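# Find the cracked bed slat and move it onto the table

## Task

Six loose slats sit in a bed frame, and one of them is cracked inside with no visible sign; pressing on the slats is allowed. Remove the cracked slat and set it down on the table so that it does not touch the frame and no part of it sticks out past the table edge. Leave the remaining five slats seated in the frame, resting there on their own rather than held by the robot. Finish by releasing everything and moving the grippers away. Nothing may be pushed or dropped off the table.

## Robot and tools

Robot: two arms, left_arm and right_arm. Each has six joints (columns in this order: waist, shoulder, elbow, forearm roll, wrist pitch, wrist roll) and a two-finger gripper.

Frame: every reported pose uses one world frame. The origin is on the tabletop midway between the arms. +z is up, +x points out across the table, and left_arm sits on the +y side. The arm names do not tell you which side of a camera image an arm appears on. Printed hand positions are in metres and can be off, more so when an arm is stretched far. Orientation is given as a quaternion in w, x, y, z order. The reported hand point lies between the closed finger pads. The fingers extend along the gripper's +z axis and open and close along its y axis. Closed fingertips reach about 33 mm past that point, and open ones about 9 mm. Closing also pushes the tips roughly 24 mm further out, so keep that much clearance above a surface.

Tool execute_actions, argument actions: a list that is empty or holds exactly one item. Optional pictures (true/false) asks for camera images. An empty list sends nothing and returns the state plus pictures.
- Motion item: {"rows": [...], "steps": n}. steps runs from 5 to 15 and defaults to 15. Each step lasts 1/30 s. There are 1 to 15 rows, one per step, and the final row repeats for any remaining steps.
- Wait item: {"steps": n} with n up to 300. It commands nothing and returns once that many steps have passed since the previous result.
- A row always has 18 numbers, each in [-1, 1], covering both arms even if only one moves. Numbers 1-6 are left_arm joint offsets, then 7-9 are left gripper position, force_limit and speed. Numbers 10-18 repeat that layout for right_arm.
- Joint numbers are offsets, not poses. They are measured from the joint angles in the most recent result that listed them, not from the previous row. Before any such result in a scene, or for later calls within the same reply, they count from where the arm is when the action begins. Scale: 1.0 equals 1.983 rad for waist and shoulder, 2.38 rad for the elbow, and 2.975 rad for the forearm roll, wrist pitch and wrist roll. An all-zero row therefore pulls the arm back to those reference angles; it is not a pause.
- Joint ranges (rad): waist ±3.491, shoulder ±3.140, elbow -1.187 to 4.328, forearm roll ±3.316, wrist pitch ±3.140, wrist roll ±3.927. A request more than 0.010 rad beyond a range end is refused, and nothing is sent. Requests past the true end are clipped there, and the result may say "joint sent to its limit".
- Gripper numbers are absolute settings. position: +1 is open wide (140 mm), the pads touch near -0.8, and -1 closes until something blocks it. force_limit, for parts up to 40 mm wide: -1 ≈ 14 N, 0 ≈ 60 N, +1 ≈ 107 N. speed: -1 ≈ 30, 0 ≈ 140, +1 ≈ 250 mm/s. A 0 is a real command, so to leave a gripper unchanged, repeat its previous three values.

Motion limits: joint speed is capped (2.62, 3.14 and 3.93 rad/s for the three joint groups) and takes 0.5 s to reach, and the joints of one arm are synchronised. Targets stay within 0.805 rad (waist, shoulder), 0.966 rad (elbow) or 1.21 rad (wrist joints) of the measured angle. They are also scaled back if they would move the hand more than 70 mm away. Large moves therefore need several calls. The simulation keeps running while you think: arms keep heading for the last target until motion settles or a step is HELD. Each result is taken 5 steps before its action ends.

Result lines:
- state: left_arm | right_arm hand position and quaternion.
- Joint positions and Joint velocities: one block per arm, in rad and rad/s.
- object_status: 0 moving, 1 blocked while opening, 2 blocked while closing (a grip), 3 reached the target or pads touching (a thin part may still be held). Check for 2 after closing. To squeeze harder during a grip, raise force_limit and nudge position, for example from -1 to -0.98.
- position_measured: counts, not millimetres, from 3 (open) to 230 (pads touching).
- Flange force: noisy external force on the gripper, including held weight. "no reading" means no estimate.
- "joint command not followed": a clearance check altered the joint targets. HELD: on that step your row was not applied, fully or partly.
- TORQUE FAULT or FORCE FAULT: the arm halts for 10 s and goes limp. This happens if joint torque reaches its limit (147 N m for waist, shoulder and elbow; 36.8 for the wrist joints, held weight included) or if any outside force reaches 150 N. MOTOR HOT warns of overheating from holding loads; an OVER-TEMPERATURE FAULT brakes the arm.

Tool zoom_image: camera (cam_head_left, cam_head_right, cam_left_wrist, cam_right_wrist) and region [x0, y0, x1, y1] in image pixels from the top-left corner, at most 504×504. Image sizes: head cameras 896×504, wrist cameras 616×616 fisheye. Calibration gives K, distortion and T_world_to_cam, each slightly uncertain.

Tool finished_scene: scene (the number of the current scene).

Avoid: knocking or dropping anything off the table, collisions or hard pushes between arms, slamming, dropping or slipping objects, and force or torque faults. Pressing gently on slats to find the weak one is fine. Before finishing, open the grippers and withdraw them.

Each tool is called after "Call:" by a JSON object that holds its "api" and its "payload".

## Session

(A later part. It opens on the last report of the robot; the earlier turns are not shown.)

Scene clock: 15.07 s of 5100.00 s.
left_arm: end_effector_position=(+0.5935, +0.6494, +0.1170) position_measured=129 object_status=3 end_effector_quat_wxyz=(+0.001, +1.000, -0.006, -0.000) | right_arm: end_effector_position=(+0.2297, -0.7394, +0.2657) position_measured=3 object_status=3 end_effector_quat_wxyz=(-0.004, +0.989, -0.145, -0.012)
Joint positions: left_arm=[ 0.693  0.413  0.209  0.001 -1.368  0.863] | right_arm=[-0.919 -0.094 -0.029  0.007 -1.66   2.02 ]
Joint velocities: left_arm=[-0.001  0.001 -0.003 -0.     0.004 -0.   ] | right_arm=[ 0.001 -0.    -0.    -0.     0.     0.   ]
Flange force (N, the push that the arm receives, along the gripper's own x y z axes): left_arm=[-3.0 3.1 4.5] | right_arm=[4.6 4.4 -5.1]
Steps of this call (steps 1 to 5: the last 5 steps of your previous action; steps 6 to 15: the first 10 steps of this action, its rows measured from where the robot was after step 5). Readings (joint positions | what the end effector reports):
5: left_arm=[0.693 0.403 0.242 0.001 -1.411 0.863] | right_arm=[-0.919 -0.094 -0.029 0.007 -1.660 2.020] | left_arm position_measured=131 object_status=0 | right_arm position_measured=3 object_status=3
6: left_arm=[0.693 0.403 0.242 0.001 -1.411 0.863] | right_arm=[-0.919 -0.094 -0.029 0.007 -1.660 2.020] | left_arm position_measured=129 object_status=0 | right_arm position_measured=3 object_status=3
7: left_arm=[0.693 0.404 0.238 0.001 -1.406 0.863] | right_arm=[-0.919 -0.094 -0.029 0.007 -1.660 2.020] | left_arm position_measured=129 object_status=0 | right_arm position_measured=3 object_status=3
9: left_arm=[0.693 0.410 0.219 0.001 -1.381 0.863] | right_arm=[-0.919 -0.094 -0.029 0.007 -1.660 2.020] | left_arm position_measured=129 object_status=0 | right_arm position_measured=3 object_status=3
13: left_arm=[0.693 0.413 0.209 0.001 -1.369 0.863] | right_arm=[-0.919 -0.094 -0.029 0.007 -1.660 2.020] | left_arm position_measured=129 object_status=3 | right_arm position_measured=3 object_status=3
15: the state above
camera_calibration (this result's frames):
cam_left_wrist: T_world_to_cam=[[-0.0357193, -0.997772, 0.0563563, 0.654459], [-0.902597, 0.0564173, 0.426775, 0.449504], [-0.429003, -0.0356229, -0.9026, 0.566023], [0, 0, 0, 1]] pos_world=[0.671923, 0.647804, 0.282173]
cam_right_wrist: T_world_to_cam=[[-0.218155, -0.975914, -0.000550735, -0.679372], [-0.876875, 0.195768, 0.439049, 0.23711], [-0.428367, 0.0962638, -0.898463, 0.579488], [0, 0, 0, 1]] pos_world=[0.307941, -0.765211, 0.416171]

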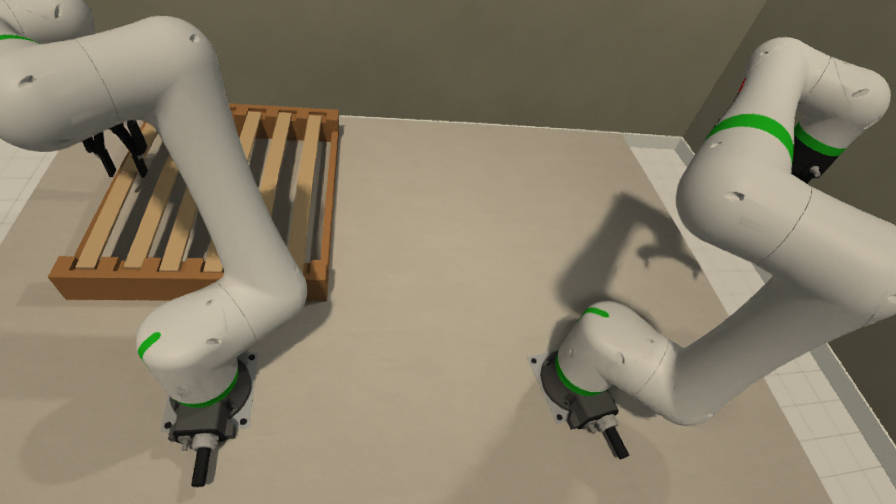

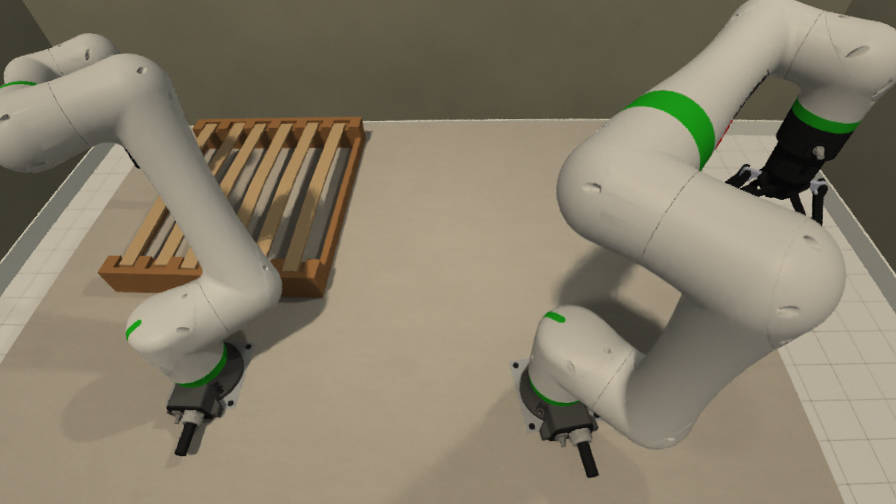

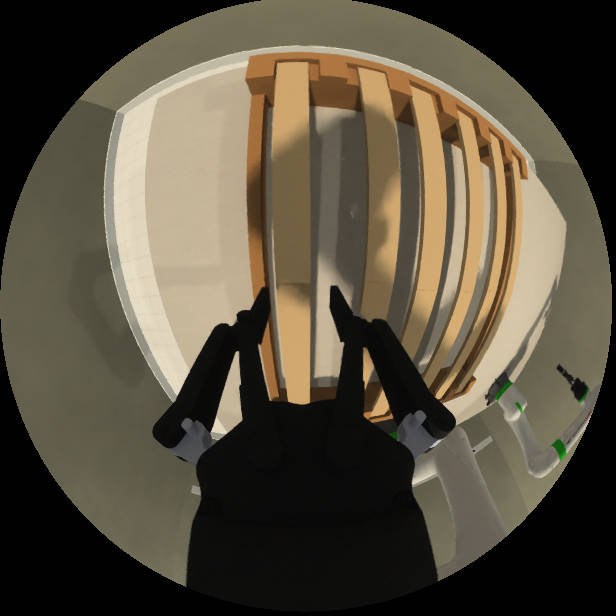

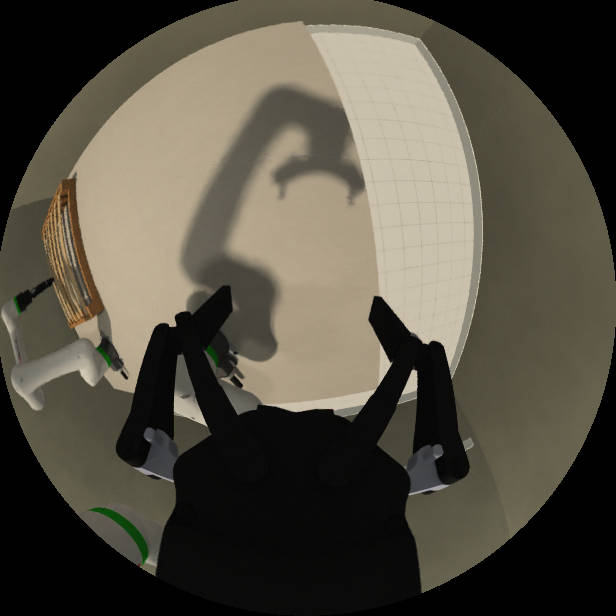

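Shift 5 mm, narrow, descend to z≈0.089.

Call:
{"api": "execute_actions", "payload": {"actions": [{"rows":[[0.005,0,0,0,0,-0.005,-0.15,0,0,0,0,0,0,0,0,1,0,0]],"steps":7}]}}

Call:
{"api": "execute_actions", "payload": {"actions": [{"rows":[[0,0.0084,-0.0185,0,0.0203,0,-0.15,0,0,0,0,0,0,0,0,1,0,0]]}]}}

Call:
{"api": "execute_actions", "payload": {"actions": [{"rows":[[0,0,0,0,0,0,-1,0,-0.5,0,0,0,0,0,0,1,0,0]]}]}}

Call:
{"api": "execute_actions", "payload": {"actions": [{"rows":[[0,-0.02,0.055,0,-0.0573,0,-1,0,-0.5,0,0,0,0,0,0,1,0,0]]}]}}

Call:
{"api": "execute_actions", "payload": {"actions": [{"steps":8}], "pictures": true}}

Scene clock: 15.40 s of 5100.00 s.
left_arm: end_effector_position=(+0.5928, +0.6506, +0.1169) position_measured=133 object_status=0 end_effector_quat_wxyz=(+0.001, +1.000, -0.007, -0.000) | right_arm: end_effector_position=(+0.2297, -0.7394, +0.2657) position_measured=3 object_status=3 end_effector_quat_wxyz=(-0.004, +0.989, -0.145, -0.012)
Joint positions: left_arm=[ 0.695  0.413  0.209  0.001 -1.368  0.859] | right_arm=[-0.919 -0.094 -0.029  0.007 -1.66   2.02 ]
Joint velocities: left_arm=[ 0.105  0.     0.001 -0.001  0.    -0.163] | right_arm=[ 0.    -0.     0.    -0.001  0.     0.   ]
Flange force (N, the push that the arm receives, along the gripper's own x y z axes): left_arm=[10.5 14.3 3.3] | right_arm=[3.6 3.5 -3.2]
Steps of this call (steps 1 to 5: the last 5 steps of your previous action; steps 6 to 8: the robot went on to your last target; steps 9 to 10: the first 2 steps of this action). Readings (joint positions | what the end effector reports):
9: left_arm=[0.693 0.413 0.209 0.001 -1.368 0.863] | right_arm=[-0.919 -0.094 -0.029 0.007 -1.660 2.020] | left_arm position_measured=129 object_status=0 | right_arm position_measured=3 object_status=3
10: the state above

Scene clock: 15.90 s of 5100.00 s.
left_arm: end_effector_position=(+0.5909, +0.6546, +0.0889) position_measured=148 object_status=3 end_effector_quat_wxyz=(+0.001, +1.000, -0.008, -0.000) | right_arm: end_effector_position=(+0.2297, -0.7394, +0.2657) position_measured=3 object_status=3 end_effector_quat_wxyz=(-0.004, +0.989, -0.145, -0.012)
Joint positions: left_arm=[ 0.703  0.43   0.165  0.001 -1.308  0.848] | right_arm=[-0.919 -0.094 -0.029  0.007 -1.66   2.02 ]
Joint velocities: left_arm=[-0.001  0.    -0.004 -0.     0.005 -0.   ] | right_arm=[-0.     0.001  0.     0.002 -0.    -0.   ]
Flange force (N, the push that the arm receives, along the gripper's own x y z axes): left_arm=[2.4 -0.4 2.6] | right_arm=[5.9 3.5 -4.3]
Steps of this call (steps 1 to 5: the last 5 steps of your previous action; steps 6 to 15: the first 10 steps of this action, its rows measured from where the robot was after step 5). Readings (joint positions | what the end effector reports):
5: left_arm=[0.703 0.413 0.209 0.001 -1.368 0.848] | right_arm=[-0.919 -0.094 -0.029 0.007 -1.660 2.020] | left_arm position_measured=148 object_status=0 | right_arm position_measured=3 object_status=3
6: left_arm=[0.703 0.413 0.209 0.001 -1.368 0.848] | right_arm=[-0.919 -0.094 -0.029 0.007 -1.660 2.020] | left_arm position_measured=148 object_status=0 | right_arm position_measured=3 object_status=3
7: left_arm=[0.703 0.414 0.206 0.001 -1.363 0.848] | right_arm=[-0.919 -0.094 -0.029 0.007 -1.660 2.020] | left_arm position_measured=148 object_status=0 | right_arm position_measured=3 object_status=3
9: left_arm=[0.703 0.423 0.183 0.001 -1.332 0.848] | right_arm=[-0.919 -0.094 -0.029 0.007 -1.660 2.020] | left_arm position_measured=148 object_status=0 | right_arm position_measured=3 object_status=3
13: left_arm=[0.703 0.430 0.166 0.001 -1.309 0.848] | right_arm=[-0.919 -0.094 -0.029 0.007 -1.660 2.020] | left_arm position_measured=148 object_status=3 | right_arm position_measured=3 object_status=3
15: the state above

Scene clock: 16.40 s of 5100.00 s.
left_arm: end_effector_position=(+0.5909, +0.6545, +0.0887) position_measured=177 object_status=0 end_effector_quat_wxyz=(+0.001, +1.000, -0.008, -0.000) | right_arm: end_effector_position=(+0.2297, -0.7394, +0.2657) position_measured=3 object_status=3 end_effector_quat_wxyz=(-0.004, +0.989, -0.145, -0.012)
Joint positions: left_arm=[ 0.703  0.43   0.165  0.001 -1.308  0.848] | right_arm=[-0.919 -0.094 -0.029  0.007 -1.66   2.02 ]
Joint velocities: left_arm=[ 0.    -0.001  0.001  0.    -0.     0.   ] | right_arm=[-0.    -0.     0.    -0.001 -0.     0.   ]
Flange force (N, the push that the arm receives, along the gripper's own x y z axes): left_arm=[-0.8 1.0 4.0] | right_arm=[4.7 2.2 -3.0]
Steps of this call (steps 1 to 5: the last 5 steps of your previous action; steps 6 to 15: the first 10 steps of this action, its rows measured from where the robot was after step 5). Readings (joint positions | what the end effector reports):
5: left_arm=[0.703 0.430 0.165 0.001 -1.308 0.848] | right_arm=[-0.919 -0.094 -0.029 0.007 -1.660 2.020] | left_arm position_measured=148 object_status=3 | right_arm position_measured=3 object_status=3
6: left_arm=[0.703 0.430 0.165 0.001 -1.308 0.848] | right_arm=[-0.919 -0.094 -0.029 0.007 -1.660 2.020] | left_arm position_measured=148 object_status=0 | right_arm position_measured=3 object_status=3
7: left_arm=[0.703 0.430 0.165 0.001 -1.308 0.848] | right_arm=[-0.919 -0.094 -0.029 0.007 -1.660 2.020] | left_arm position_measured=151 object_status=0 | right_arm position_measured=3 object_status=3
9: left_arm=[0.703 0.430 0.165 0.001 -1.308 0.848] | right_arm=[-0.919 -0.094 -0.029 0.007 -1.660 2.020] | left_arm position_measured=160 object_status=0 | right_arm position_measured=3 object_status=3
13: left_arm=[0.703 0.430 0.165 0.001 -1.308 0.848] | right_arm=[-0.919 -0.094 -0.029 0.007 -1.660 2.020] | left_arm position_measured=177 object_status=0 | right_arm position_measured=3 object_status=3
15: the state above

Scene clock: 16.90 s of 5100.00 s.
left_arm: end_effector_position=(+0.5896, +0.6534, +0.1665) position_measured=177 object_status=2 end_effector_quat_wxyz=(+0.001, +1.000, -0.008, -0.000) | right_arm: end_effector_position=(+0.2297, -0.7394, +0.2657) position_measured=3 object_status=3 end_effector_quat_wxyz=(-0.004, +0.989, -0.145, -0.012)
Joint positions: left_arm=[ 0.703  0.39   0.294  0.001 -1.476  0.848] | right_arm=[-0.919 -0.094 -0.029  0.007 -1.66   2.02 ]
Joint velocities: left_arm=[ 0.001 -0.013  0.049  0.    -0.07  -0.   ] | right_arm=[ 0.001 -0.001  0.    -0.     0.    -0.   ]
Flange force (N, the push that the arm receives, along the gripper's own x y z axes): left_arm=[0.0 2.3 -19.4] | right_arm=[4.4 2.6 -3.6]
Steps of this call (steps 1 to 5: the last 5 steps of your previous action; steps 6 to 15: the first 10 steps of this action, its rows measured from where the robot was after step 5). Readings (joint positions | what the end effector reports):
5: left_arm=[0.703 0.430 0.165 0.001 -1.308 0.848] | right_arm=[-0.919 -0.094 -0.029 0.007 -1.660 2.020] | left_arm position_measured=177 object_status=2 | right_arm position_measured=3 object_status=3
6: left_arm=[0.703 0.430 0.165 0.001 -1.308 0.848] | right_arm=[-0.919 -0.094 -0.029 0.007 -1.660 2.020] | left_arm position_measured=177 object_status=2 | right_arm position_measured=3 object_status=3
7: left_arm=[0.703 0.429 0.169 0.001 -1.313 0.848] | right_arm=[-0.919 -0.094 -0.029 0.007 -1.660 2.020] | left_arm position_measured=177 object_status=2 | right_arm position_measured=3 object_status=3
9: left_arm=[0.703 0.421 0.196 0.001 -1.349 0.848] | right_arm=[-0.919 -0.094 -0.029 0.007 -1.660 2.020] | left_arm position_measured=177 object_status=2 | right_arm position_measured=3 object_status=3
13: left_arm=[0.703 0.394 0.281 0.001 -1.458 0.848] | right_arm=[-0.919 -0.094 -0.029 0.007 -1.660 2.020] | left_arm position_measured=177 object_status=2 | right_arm position_measured=3 object_status=3
15: the state above

Scene clock: 17.17 s of 5100.00 s.
left_arm: end_effector_position=(+0.5895, +0.6533, +0.1672) position_measured=177 object_status=2 end_effector_quat_wxyz=(+0.001, +1.000, -0.008, -0.000) | right_arm: end_effector_position=(+0.2297, -0.7394, +0.2657) position_measured=3 object_status=3 end_effector_quat_wxyz=(-0.004, +0.989, -0.145, -0.012)
Joint positions: left_arm=[ 0.703  0.39   0.296  0.001 -1.478  0.848] | right_arm=[-0.919 -0.094 -0.029  0.007 -1.66   2.02 ]
Joint velocities: left_arm=[ 0.     0.001 -0.001  0.001 -0.    -0.   ] | right_arm=[-0.003 -0.    -0.    -0.001  0.     0.   ]
Flange force (N, the push that the arm receives, along the gripper's own x y z axes): left_arm=[0.5 -0.3 3.6] | right_arm=[3.2 1.6 -3.2]
Kept back: nothing.
Steps of this call (steps 1 to 5: the last 5 steps of your previous action; steps 6 to 8: the robot went on to your last target). Readings (joint positions | what the end effector reports):
1: left_arm=[0.703 0.390 0.295 0.001 -1.477 0.848] | right_arm=[-0.919 -0.094 -0.029 0.007 -1.660 2.020] | left_arm position_measured=177 object_status=2 | right_arm position_measured=3 object_status=3
2: left_arm=[0.703 0.390 0.295 0.001 -1.478 0.848] | right_arm=[-0.919 -0.094 -0.029 0.007 -1.660 2.020] | left_arm position_measured=177 object_status=2 | right_arm position_measured=3 object_status=3
4: left_arm=[0.703 0.390 0.296 0.001 -1.478 0.848] | right_arm=[-0.919 -0.094 -0.029 0.007 -1.660 2.020] | left_arm position_measured=177 object_status=2 | right_arm position_measured=3 object_status=3
8: the state above
camera_calibration (this result's frames):
cam_left_wrist: T_world_to_cam=[[-0.0406538, -0.997569, 0.0566026, 0.658163], [-0.902211, 0.0609937, 0.426961, 0.421003], [-0.429375, -0.0337099, -0.902497, 0.608721], [0, 0, 0, 1]] pos_world=[0.66796, 0.651405, 0.332363]
cam_right_wrist: T_world_to_cam=[[-0.218155, -0.975914, -0.00055083, -0.679372], [-0.876875, 0.195768, 0.43905, 0.23711], [-0.428367, 0.0962638, -0.898463, 0.579488], [0, 0, 0, 1]] pos_world=[0.307941, -0.765211, 0.416171]

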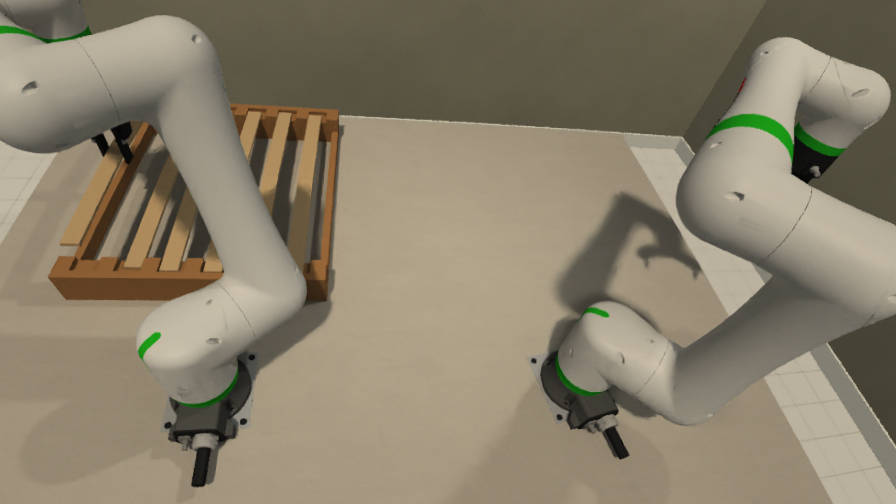

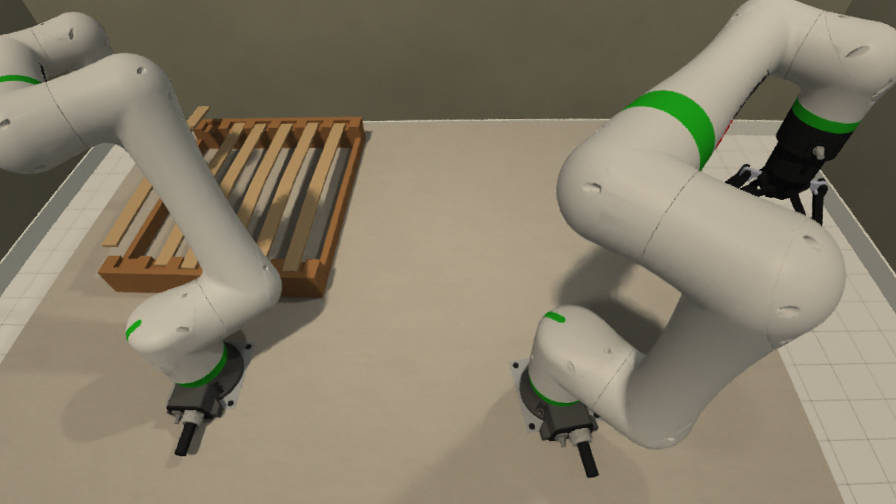

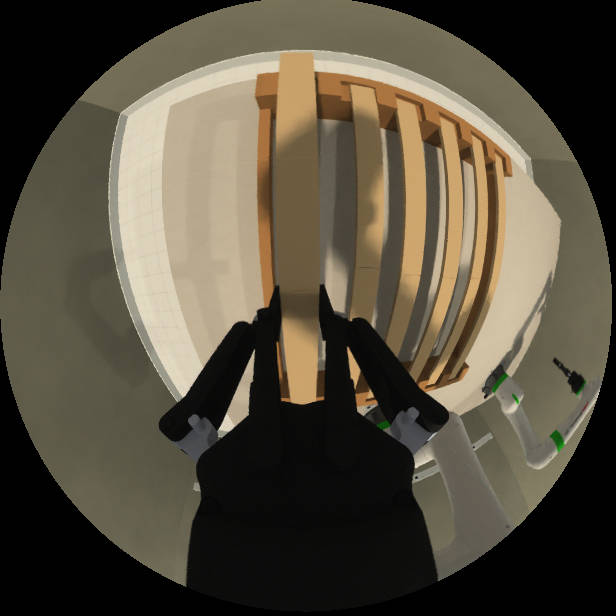

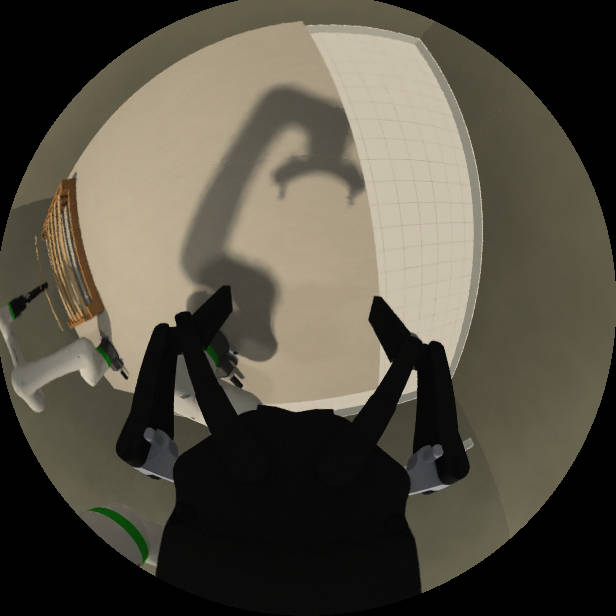

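Call:
{"api": "execute_actions", "payload": {"actions": [{"rows":[[0.18,0,0,0,0,-0.115,-1,0,-0.5,0,0,0,0,0,0,1,0,0]]}]}}

Call:
{"api": "execute_actions", "payload": {"actions": [{"steps":14}]}}

Call:
{"api": "execute_actions", "payload": {"actions": [{"rows":[[0,0.0454,-0.073,0,0.0887,0,-1,0,-0.5,0,0,0,0,0,0,1,0,0]]}]}}

Call:
{"api": "execute_actions", "payload": {"actions": [{"steps":10}]}}

Call:
{"api": "execute_actions", "payload": {"actions": [{"rows":[[0,0,-0.007,0,0.0056,0,-1,0,-0.5,0,0,0,0,0,0,1,0,0]]}], "pictures": true}}

Scene clock: 17.73 s of 5100.00 s.
left_arm: end_effector_position=(+0.5361, +0.7368, +0.1673) position_measured=177 object_status=2 end_effector_quat_wxyz=(+0.001, +1.000, -0.005, -0.000) | right_arm: end_effector_position=(+0.2297, -0.7394, +0.2657) position_measured=3 object_status=3 end_effector_quat_wxyz=(-0.004, +0.989, -0.145, -0.012)
Joint positions: left_arm=[ 0.869  0.39   0.296  0.001 -1.478  0.689] | right_arm=[-0.919 -0.094 -0.029  0.007 -1.66   2.02 ]
Joint velocities: left_arm=[ 0.672 -0.    -0.    -0.     0.    -0.641] | right_arm=[ 0.001  0.    -0.     0.     0.     0.   ]
Flange force (N, the push that the arm receives, along the gripper's own x y z axes): left_arm=[6.9 -4.7 3.0] | right_arm=[4.6 3.4 -4.2]
Steps of this call (steps 1 to 7: the robot went on to your last target; steps 8 to 17: the first 10 steps of this action). Readings (joint positions | what the end effector reports):
8: left_arm=[0.703 0.390 0.296 0.001 -1.478 0.848] | right_arm=[-0.919 -0.094 -0.029 0.007 -1.660 2.020] | left_arm position_measured=177 object_status=2 | right_arm position_measured=3 object_status=3
9: left_arm=[0.706 0.390 0.296 0.001 -1.478 0.845] | right_arm=[-0.919 -0.094 -0.029 0.007 -1.660 2.020] | left_arm position_measured=177 object_status=2 | right_arm position_measured=3 object_status=3
11: left_arm=[0.730 0.390 0.296 0.001 -1.478 0.822] | right_arm=[-0.919 -0.094 -0.029 0.007 -1.660 2.020] | left_arm position_measured=177 object_status=2 | right_arm position_measured=3 object_status=3
15: left_arm=[0.823 0.390 0.296 0.001 -1.478 0.733] | right_arm=[-0.919 -0.094 -0.029 0.007 -1.660 2.020] | left_arm position_measured=177 object_status=2 | right_arm position_measured=3 object_status=3
17: the state above

Scene clock: 18.20 s of 5100.00 s.
left_arm: end_effector_position=(+0.4588, +0.8203, +0.1672) position_measured=177 object_status=2 end_effector_quat_wxyz=(+0.001, +1.000, -0.001, +0.000) | right_arm: end_effector_position=(+0.2297, -0.7394, +0.2657) position_measured=3 object_status=3 end_effector_quat_wxyz=(-0.004, +0.989, -0.145, -0.012)
Joint positions: left_arm=[ 1.059  0.39   0.296  0.001 -1.478  0.506] | right_arm=[-0.919 -0.094 -0.029  0.007 -1.66   2.02 ]
Joint velocities: left_arm=[ 0.003  0.    -0.    -0.     0.    -0.002] | right_arm=[ 0.002 -0.     0.    -0.     0.    -0.   ]
Flange force (N, the push that the arm receives, along the gripper's own x y z axes): left_arm=[-1.3 0.4 4.6] | right_arm=[4.0 4.1 -4.8]
Kept back: nothing.
Steps of this call (steps 1 to 5: the last 5 steps of your previous action; steps 6 to 14: the robot went on to your last target). Readings (joint positions | what the end effector reports):
1: left_arm=[0.891 0.390 0.296 0.001 -1.478 0.667] | right_arm=[-0.919 -0.094 -0.029 0.007 -1.660 2.020] | left_arm position_measured=177 object_status=2 | right_arm position_measured=3 object_status=3
2: left_arm=[0.914 0.390 0.296 0.001 -1.478 0.646] | right_arm=[-0.919 -0.094 -0.029 0.007 -1.660 2.020] | left_arm position_measured=177 object_status=2 | right_arm position_measured=3 object_status=3
4: left_arm=[0.960 0.390 0.296 0.001 -1.478 0.602] | right_arm=[-0.919 -0.094 -0.029 0.007 -1.660 2.020] | left_arm position_measured=177 object_status=2 | right_arm position_measured=3 object_status=3
8: left_arm=[1.039 0.390 0.296 0.001 -1.478 0.526] | right_arm=[-0.919 -0.094 -0.029 0.007 -1.660 2.020] | left_arm position_measured=177 object_status=2 | right_arm position_measured=3 object_status=3
14: the state above

Scene clock: 18.53 s of 5100.00 s.
left_arm: end_effector_position=(+0.4630, +0.8280, +0.0622) position_measured=177 object_status=2 end_effector_quat_wxyz=(+0.001, +1.000, -0.001, -0.000) | right_arm: end_effector_position=(+0.2297, -0.7394, +0.2657) position_measured=3 object_status=3 end_effector_quat_wxyz=(-0.004, +0.989, -0.145, -0.012)
Joint positions: left_arm=[ 1.059  0.465  0.151  0.001 -1.259  0.506] | right_arm=[-0.919 -0.094 -0.029  0.007 -1.66   2.02 ]
Joint velocities: left_arm=[ 0.     0.231 -0.444 -0.     0.667 -0.   ] | right_arm=[ 0.    -0.001  0.     0.001  0.    -0.   ]
Flange force (N, the push that the arm receives, along the gripper's own x y z axes): left_arm=[3.7 -5.7 21.2] | right_arm=[4.6 5.0 -5.6]
Steps of this call (steps 1 to 10: the first 10 steps of this action). Readings (joint positions | what the end effector reports):
1: left_arm=[1.059 0.390 0.296 0.001 -1.478 0.506] | right_arm=[-0.919 -0.094 -0.029 0.007 -1.660 2.020] | left_arm position_measured=177 object_status=2 | right_arm position_measured=3 object_status=3
2: left_arm=[1.059 0.392 0.293 0.001 -1.473 0.506] | right_arm=[-0.919 -0.094 -0.029 0.007 -1.660 2.020] | left_arm position_measured=177 object_status=2 | right_arm position_measured=3 object_status=3
4: left_arm=[1.059 0.404 0.269 0.001 -1.437 0.506] | right_arm=[-0.919 -0.094 -0.029 0.007 -1.660 2.020] | left_arm position_measured=177 object_status=2 | right_arm position_measured=3 object_status=3
8: left_arm=[1.059 0.447 0.187 0.001 -1.313 0.506] | right_arm=[-0.919 -0.094 -0.029 0.007 -1.660 2.020] | left_arm position_measured=177 object_status=2 | right_arm position_measured=3 object_status=3
10: the state above

Scene clock: 18.87 s of 5100.00 s.
left_arm: end_effector_position=(+0.4627, +0.8275, +0.0415) position_measured=177 object_status=2 end_effector_quat_wxyz=(+0.001, +1.000, -0.001, +0.000) | right_arm: end_effector_position=(+0.2297, -0.7394, +0.2657) position_measured=3 object_status=3 end_effector_quat_wxyz=(-0.004, +0.989, -0.145, -0.012)
Joint positions: left_arm=[ 1.059  0.48   0.122  0.001 -1.214  0.506] | right_arm=[-0.919 -0.094 -0.029  0.007 -1.66   2.02 ]
Joint velocities: left_arm=[ 0.001  0.001 -0.001 -0.001  0.001 -0.   ] | right_arm=[ 0.001 -0.     0.     0.001  0.    -0.   ]
Flange force (N, the push that the arm receives, along the gripper's own x y z axes): left_arm=[-3.1 4.1 4.9] | right_arm=[3.9 5.5 -4.2]
Kept back: nothing.
Steps of this call (steps 1 to 5: the last 5 steps of your previous action; steps 6 to 10: the robot went on to your last target). Readings (joint positions | what the end effector reports):
1: left_arm=[1.059 0.472 0.138 0.001 -1.239 0.506] | right_arm=[-0.919 -0.094 -0.029 0.007 -1.660 2.020] | left_arm position_measured=177 object_status=2 | right_arm position_measured=3 object_status=3
2: left_arm=[1.059 0.477 0.129 0.001 -1.226 0.506] | right_arm=[-0.919 -0.094 -0.029 0.007 -1.660 2.020] | left_arm position_measured=177 object_status=2 | right_arm position_measured=3 object_status=3
4: left_arm=[1.059 0.480 0.123 0.001 -1.216 0.506] | right_arm=[-0.919 -0.094 -0.029 0.007 -1.660 2.020] | left_arm position_measured=177 object_status=2 | right_arm position_measured=3 object_status=3
8: left_arm=[1.059 0.480 0.122 0.001 -1.214 0.506] | right_arm=[-0.919 -0.094 -0.029 0.007 -1.660 2.020] | left_arm position_measured=177 object_status=2 | right_arm position_measured=3 object_status=3
10: the state above

Scene clock: 19.20 s of 5100.00 s.
left_arm: end_effector_position=(+0.4615, +0.8252, +0.0348) position_measured=177 object_status=2 end_effector_quat_wxyz=(+0.001, +1.000, -0.001, -0.000) | right_arm: end_effector_position=(+0.2297, -0.7394, +0.2657) position_measured=3 object_status=3 end_effector_quat_wxyz=(-0.004, +0.989, -0.145, -0.012)
Joint positions: left_arm=[ 1.059  0.48   0.105  0.001 -1.198  0.506] | right_arm=[-0.919 -0.094 -0.029  0.007 -1.66   2.02 ]
Joint velocities: left_arm=[ 0.    -0.002 -0.001  0.     0.001  0.001] | right_arm=[-0.001  0.     0.    -0.    -0.    -0.   ]
Flange force (N, the push that the arm receives, along the gripper's own x y z axes): left_arm=[2.1 1.2 6.1] | right_arm=[2.9 3.3 -2.6]
Steps of this call (steps 1 to 10: the first 10 steps of this action). Readings (joint positions | what the end effector reports):
1: left_arm=[1.059 0.480 0.122 0.001 -1.214 0.506] | right_arm=[-0.919 -0.094 -0.029 0.007 -1.660 2.020] | left_arm position_measured=177 object_status=2 | right_arm position_measured=3 object_status=3
2: left_arm=[1.059 0.480 0.118 0.001 -1.210 0.506] | right_arm=[-0.919 -0.094 -0.029 0.007 -1.660 2.020] | left_arm position_measured=177 object_status=2 | right_arm position_measured=3 object_status=3
4: left_arm=[1.059 0.480 0.109 0.001 -1.201 0.506] | right_arm=[-0.919 -0.094 -0.029 0.007 -1.660 2.020] | left_arm position_measured=177 object_status=2 | right_arm position_measured=3 object_status=3
8: left_arm=[1.059 0.480 0.106 0.001 -1.198 0.506] | right_arm=[-0.919 -0.094 -0.029 0.007 -1.660 2.020] | left_arm position_measured=177 object_status=2 | right_arm position_measured=3 object_status=3
10: the state above
camera_calibration (this result's frames):
cam_left_wrist: T_world_to_cam=[[-0.0258269, -0.998064, 0.0565832, 0.825528], [-0.903304, 0.0475463, 0.426357, 0.363187], [-0.428222, -0.0401003, -0.902783, 0.444812], [0, 0, 0, 1]] pos_world=[0.539868, 0.824498, 0.200011]
cam_right_wrist: T_world_to_cam=[[-0.218155, -0.975914, -0.000550779, -0.679372], [-0.876875, 0.195768, 0.43905, 0.23711], [-0.428367, 0.0962639, -0.898463, 0.579488], [0, 0, 0, 1]] pos_world=[0.307941, -0.765211, 0.416171]

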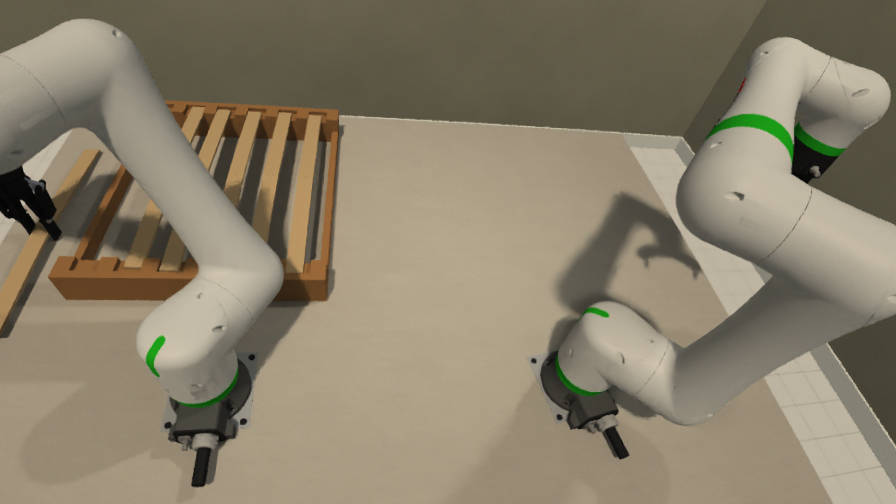

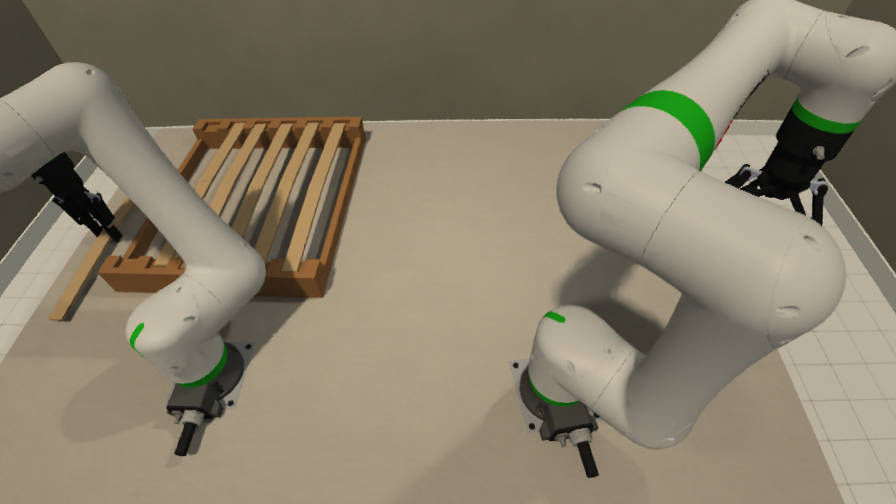

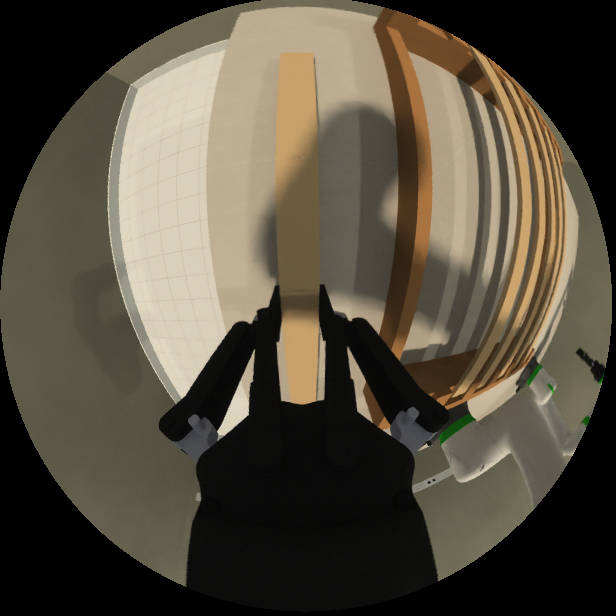

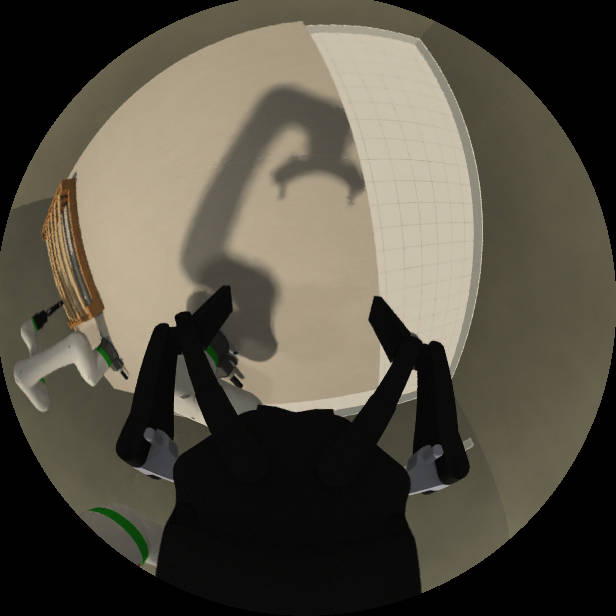

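Call:
{"api": "execute_actions", "payload": {"actions": [{"rows":[[0,0,-0.003,0,0.0024,0,-1,0,-0.5,0,0,0,0,0,0,1,0,0]],"steps":6}]}}

Call:
{"api": "execute_actions", "payload": {"actions": [{"rows":[[0,0,0,0,0,0,0.2,0,0,0,0,0,0,0,0,1,0,0]],"steps":12}]}}

Call:
{"api": "execute_actions", "payload": {"actions": [{"rows":[[0,-0.07,0.11,0,-0.135,0,0.2,0,0,0,0,0,0,0,0,1,0,0]]}]}}

Call:
{"api": "execute_actions", "payload": {"actions": [{"steps":14}], "pictures": true}}

Scene clock: 19.40 s of 5100.00 s.
left_arm: end_effector_position=(+0.4615, +0.8252, +0.0347) position_measured=177 object_status=2 end_effector_quat_wxyz=(+0.001, +1.000, -0.001, +0.000) | right_arm: end_effector_position=(+0.2297, -0.7394, +0.2657) position_measured=3 object_status=3 end_effector_quat_wxyz=(-0.004, +0.989, -0.145, -0.012)
Joint positions: left_arm=[ 1.059  0.48   0.105  0.001 -1.197  0.506] | right_arm=[-0.919 -0.094 -0.029  0.007 -1.66   2.02 ]
Joint velocities: left_arm=[ 0.    -0.002 -0.032 -0.     0.037  0.   ] | right_arm=[ 0.    -0.     0.     0.     0.     0.001]
Flange force (N, the push that the arm receives, along the gripper's own x y z axes): left_arm=[1.2 -0.5 2.2] | right_arm=[3.0 1.6 -3.5]
Steps of this call (steps 1 to 5: the last 5 steps of your previous action; step 6: the first step of this action). Readings (joint positions | what the end effector reports):
6: the state above

Scene clock: 19.80 s of 5100.00 s.
left_arm: end_effector_position=(+0.4610, +0.8243, +0.0321) position_measured=135 object_status=0 end_effector_quat_wxyz=(+0.001, +1.000, -0.001, +0.000) | right_arm: end_effector_position=(+0.2297, -0.7394, +0.2657) position_measured=3 object_status=3 end_effector_quat_wxyz=(-0.004, +0.989, -0.145, -0.012)
Joint positions: left_arm=[ 1.059  0.48   0.099  0.001 -1.191  0.506] | right_arm=[-0.919 -0.094 -0.029  0.007 -1.66   2.02 ]
Joint velocities: left_arm=[-0.001 -0.001  0.    -0.001  0.    -0.002] | right_arm=[ 0.001 -0.001  0.    -0.003  0.     0.   ]
Flange force (N, the push that the arm receives, along the gripper's own x y z axes): left_arm=[3.8 -1.1 -0.1] | right_arm=[2.3 2.0 -2.1]
Steps of this call (steps 1 to 5: the last 5 steps of your previous action; steps 6 to 12: the first 7 steps of this action, its rows measured from where the robot was after step 5). Readings (joint positions | what the end effector reports):
5: left_arm=[1.059 0.480 0.099 0.001 -1.191 0.506] | right_arm=[-0.919 -0.094 -0.029 0.007 -1.660 2.020] | left_arm position_measured=177 object_status=2 | right_arm position_measured=3 object_status=3
6: left_arm=[1.059 0.480 0.099 0.001 -1.191 0.506] | right_arm=[-0.919 -0.094 -0.029 0.007 -1.660 2.020] | left_arm position_measured=177 object_status=0 | right_arm position_measured=3 object_status=3
7: left_arm=[1.059 0.480 0.099 0.001 -1.191 0.506] | right_arm=[-0.919 -0.094 -0.029 0.007 -1.660 2.020] | left_arm position_measured=177 object_status=0 | right_arm position_measured=3 object_status=3
9: left_arm=[1.059 0.480 0.099 0.001 -1.191 0.506] | right_arm=[-0.919 -0.094 -0.029 0.007 -1.660 2.020] | left_arm position_measured=157 object_status=0 | right_arm position_measured=3 object_status=3
12: the state above

Scene clock: 20.30 s of 5100.00 s.
left_arm: end_effector_position=(+0.4593, +0.8213, +0.1391) position_measured=104 object_status=3 end_effector_quat_wxyz=(+0.001, +1.000, -0.001, -0.000) | right_arm: end_effector_position=(+0.2297, -0.7394, +0.2657) position_measured=3 object_status=3 end_effector_quat_wxyz=(-0.004, +0.989, -0.145, -0.012)
Joint positions: left_arm=[ 1.059  0.402  0.246  0.001 -1.417  0.506] | right_arm=[-0.919 -0.094 -0.029  0.007 -1.66   2.02 ]
Joint velocities: left_arm=[ 0.    -0.302  0.569 -0.001 -0.867 -0.   ] | right_arm=[ 0.    -0.     0.    -0.002 -0.    -0.   ]
Flange force (N, the push that the arm receives, along the gripper's own x y z axes): left_arm=[9.0 -8.8 1.5] | right_arm=[5.0 3.3 -3.6]
Steps of this call (steps 1 to 5: the last 5 steps of your previous action; steps 6 to 15: the first 10 steps of this action, its rows measured from where the robot was after step 5). Readings (joint positions | what the end effector reports):
5: left_arm=[1.059 0.480 0.099 0.001 -1.191 0.506] | right_arm=[-0.919 -0.094 -0.029 0.007 -1.660 2.020] | left_arm position_measured=104 object_status=0 | right_arm position_measured=3 object_status=3
6: left_arm=[1.059 0.480 0.099 0.001 -1.191 0.506] | right_arm=[-0.919 -0.094 -0.029 0.007 -1.660 2.020] | left_arm position_measured=104 object_status=0 | right_arm position_measured=3 object_status=3
7: left_arm=[1.059 0.479 0.102 0.001 -1.196 0.506] | right_arm=[-0.919 -0.094 -0.029 0.007 -1.660 2.020] | left_arm position_measured=104 object_status=0 | right_arm position_measured=3 object_status=3
9: left_arm=[1.059 0.466 0.126 0.001 -1.232 0.506] | right_arm=[-0.919 -0.094 -0.029 0.007 -1.660 2.020] | left_arm position_measured=104 object_status=0 | right_arm position_measured=3 object_status=3
13: left_arm=[1.059 0.423 0.207 0.001 -1.357 0.506] | right_arm=[-0.919 -0.094 -0.029 0.007 -1.660 2.020] | left_arm position_measured=104 object_status=3 | right_arm position_measured=3 object_status=3
15: the state above

Scene clock: 20.77 s of 5100.00 s.
left_arm: end_effector_position=(+0.4504, +0.8054, +0.2231) position_measured=104 object_status=3 end_effector_quat_wxyz=(+0.001, +1.000, -0.001, -0.000) | right_arm: end_effector_position=(+0.2297, -0.7394, +0.2657) position_measured=3 object_status=3 end_effector_quat_wxyz=(-0.004, +0.989, -0.145, -0.012)
Joint positions: left_arm=[ 1.059  0.341  0.36   0.001 -1.592  0.506] | right_arm=[-0.919 -0.094 -0.029  0.007 -1.66   2.02 ]
Joint velocities: left_arm=[ 0.    -0.     0.002  0.    -0.001  0.001] | right_arm=[ 0.001  0.    -0.     0.    -0.     0.   ]
Flange force (N, the push that the arm receives, along the gripper's own x y z axes): left_arm=[1.7 -4.8 0.9] | right_arm=[5.1 1.8 -3.3]
Kept back: nothing.
Steps of this call (steps 1 to 5: the last 5 steps of your previous action; steps 6 to 14: the robot went on to your last target). Readings (joint positions | what the end effector reports):
1: left_arm=[1.059 0.392 0.265 0.001 -1.446 0.506] | right_arm=[-0.919 -0.094 -0.029 0.007 -1.660 2.020] | left_arm position_measured=104 object_status=3 | right_arm position_measured=3 object_status=3
2: left_arm=[1.059 0.382 0.284 0.001 -1.476 0.506] | right_arm=[-0.919 -0.094 -0.029 0.007 -1.660 2.020] | left_arm position_measured=104 object_status=3 | right_arm position_measured=3 object_status=3
4: left_arm=[1.059 0.362 0.321 0.001 -1.532 0.506] | right_arm=[-0.919 -0.094 -0.029 0.007 -1.660 2.020] | left_arm position_measured=104 object_status=3 | right_arm position_measured=3 object_status=3
8: left_arm=[1.059 0.342 0.359 0.001 -1.589 0.506] | right_arm=[-0.919 -0.094 -0.029 0.007 -1.660 2.020] | left_arm position_measured=104 object_status=3 | right_arm position_measured=3 object_status=3
14: the state above
camera_calibration (this result's frames):
cam_left_wrist: T_world_to_cam=[[-0.0261892, -0.998012, 0.0573257, 0.794719], [-0.903145, 0.0482049, 0.426621, 0.273192], [-0.428537, -0.0406005, -0.902612, 0.609823], [0, 0, 0, 1]] pos_world=[0.528877, 0.804729, 0.388326]
cam_right_wrist: T_world_to_cam=[[-0.218155, -0.975914, -0.000550798, -0.679372], [-0.876875, 0.195768, 0.43905, 0.23711], [-0.428367, 0.0962639, -0.898463, 0.579488], [0, 0, 0, 1]] pos_world=[0.307941, -0.765211, 0.416171]

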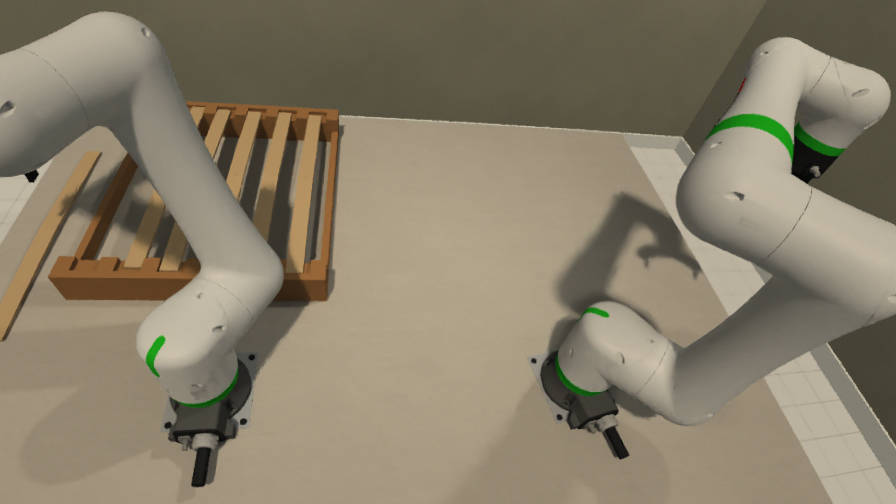

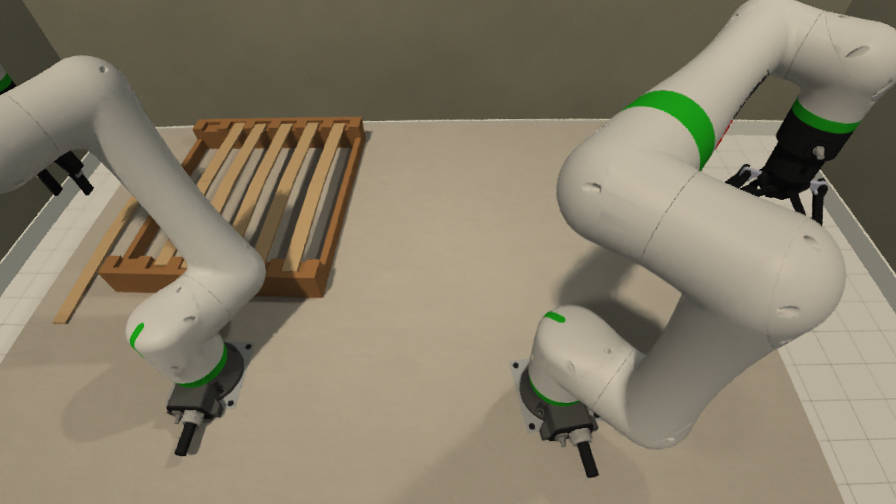

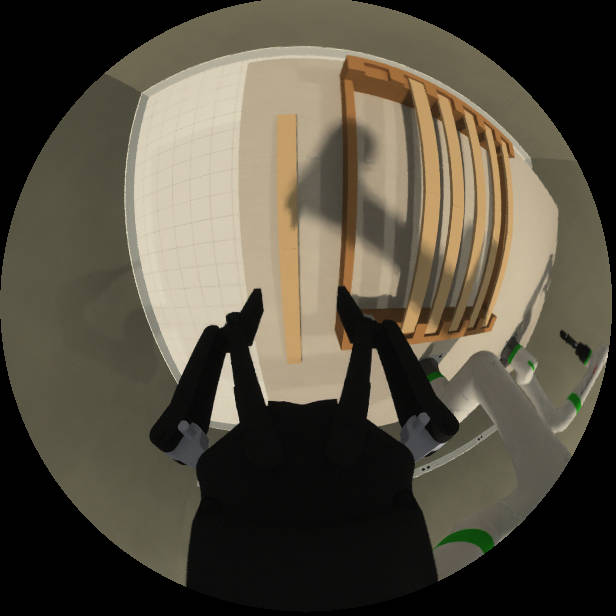

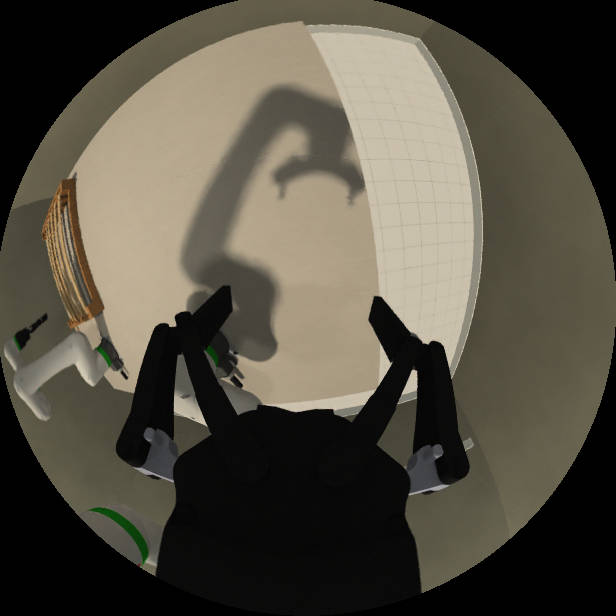

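Call:
{"api": "finished_scene", "payload": {"scene": 1}}

The scene is finished: the task was done.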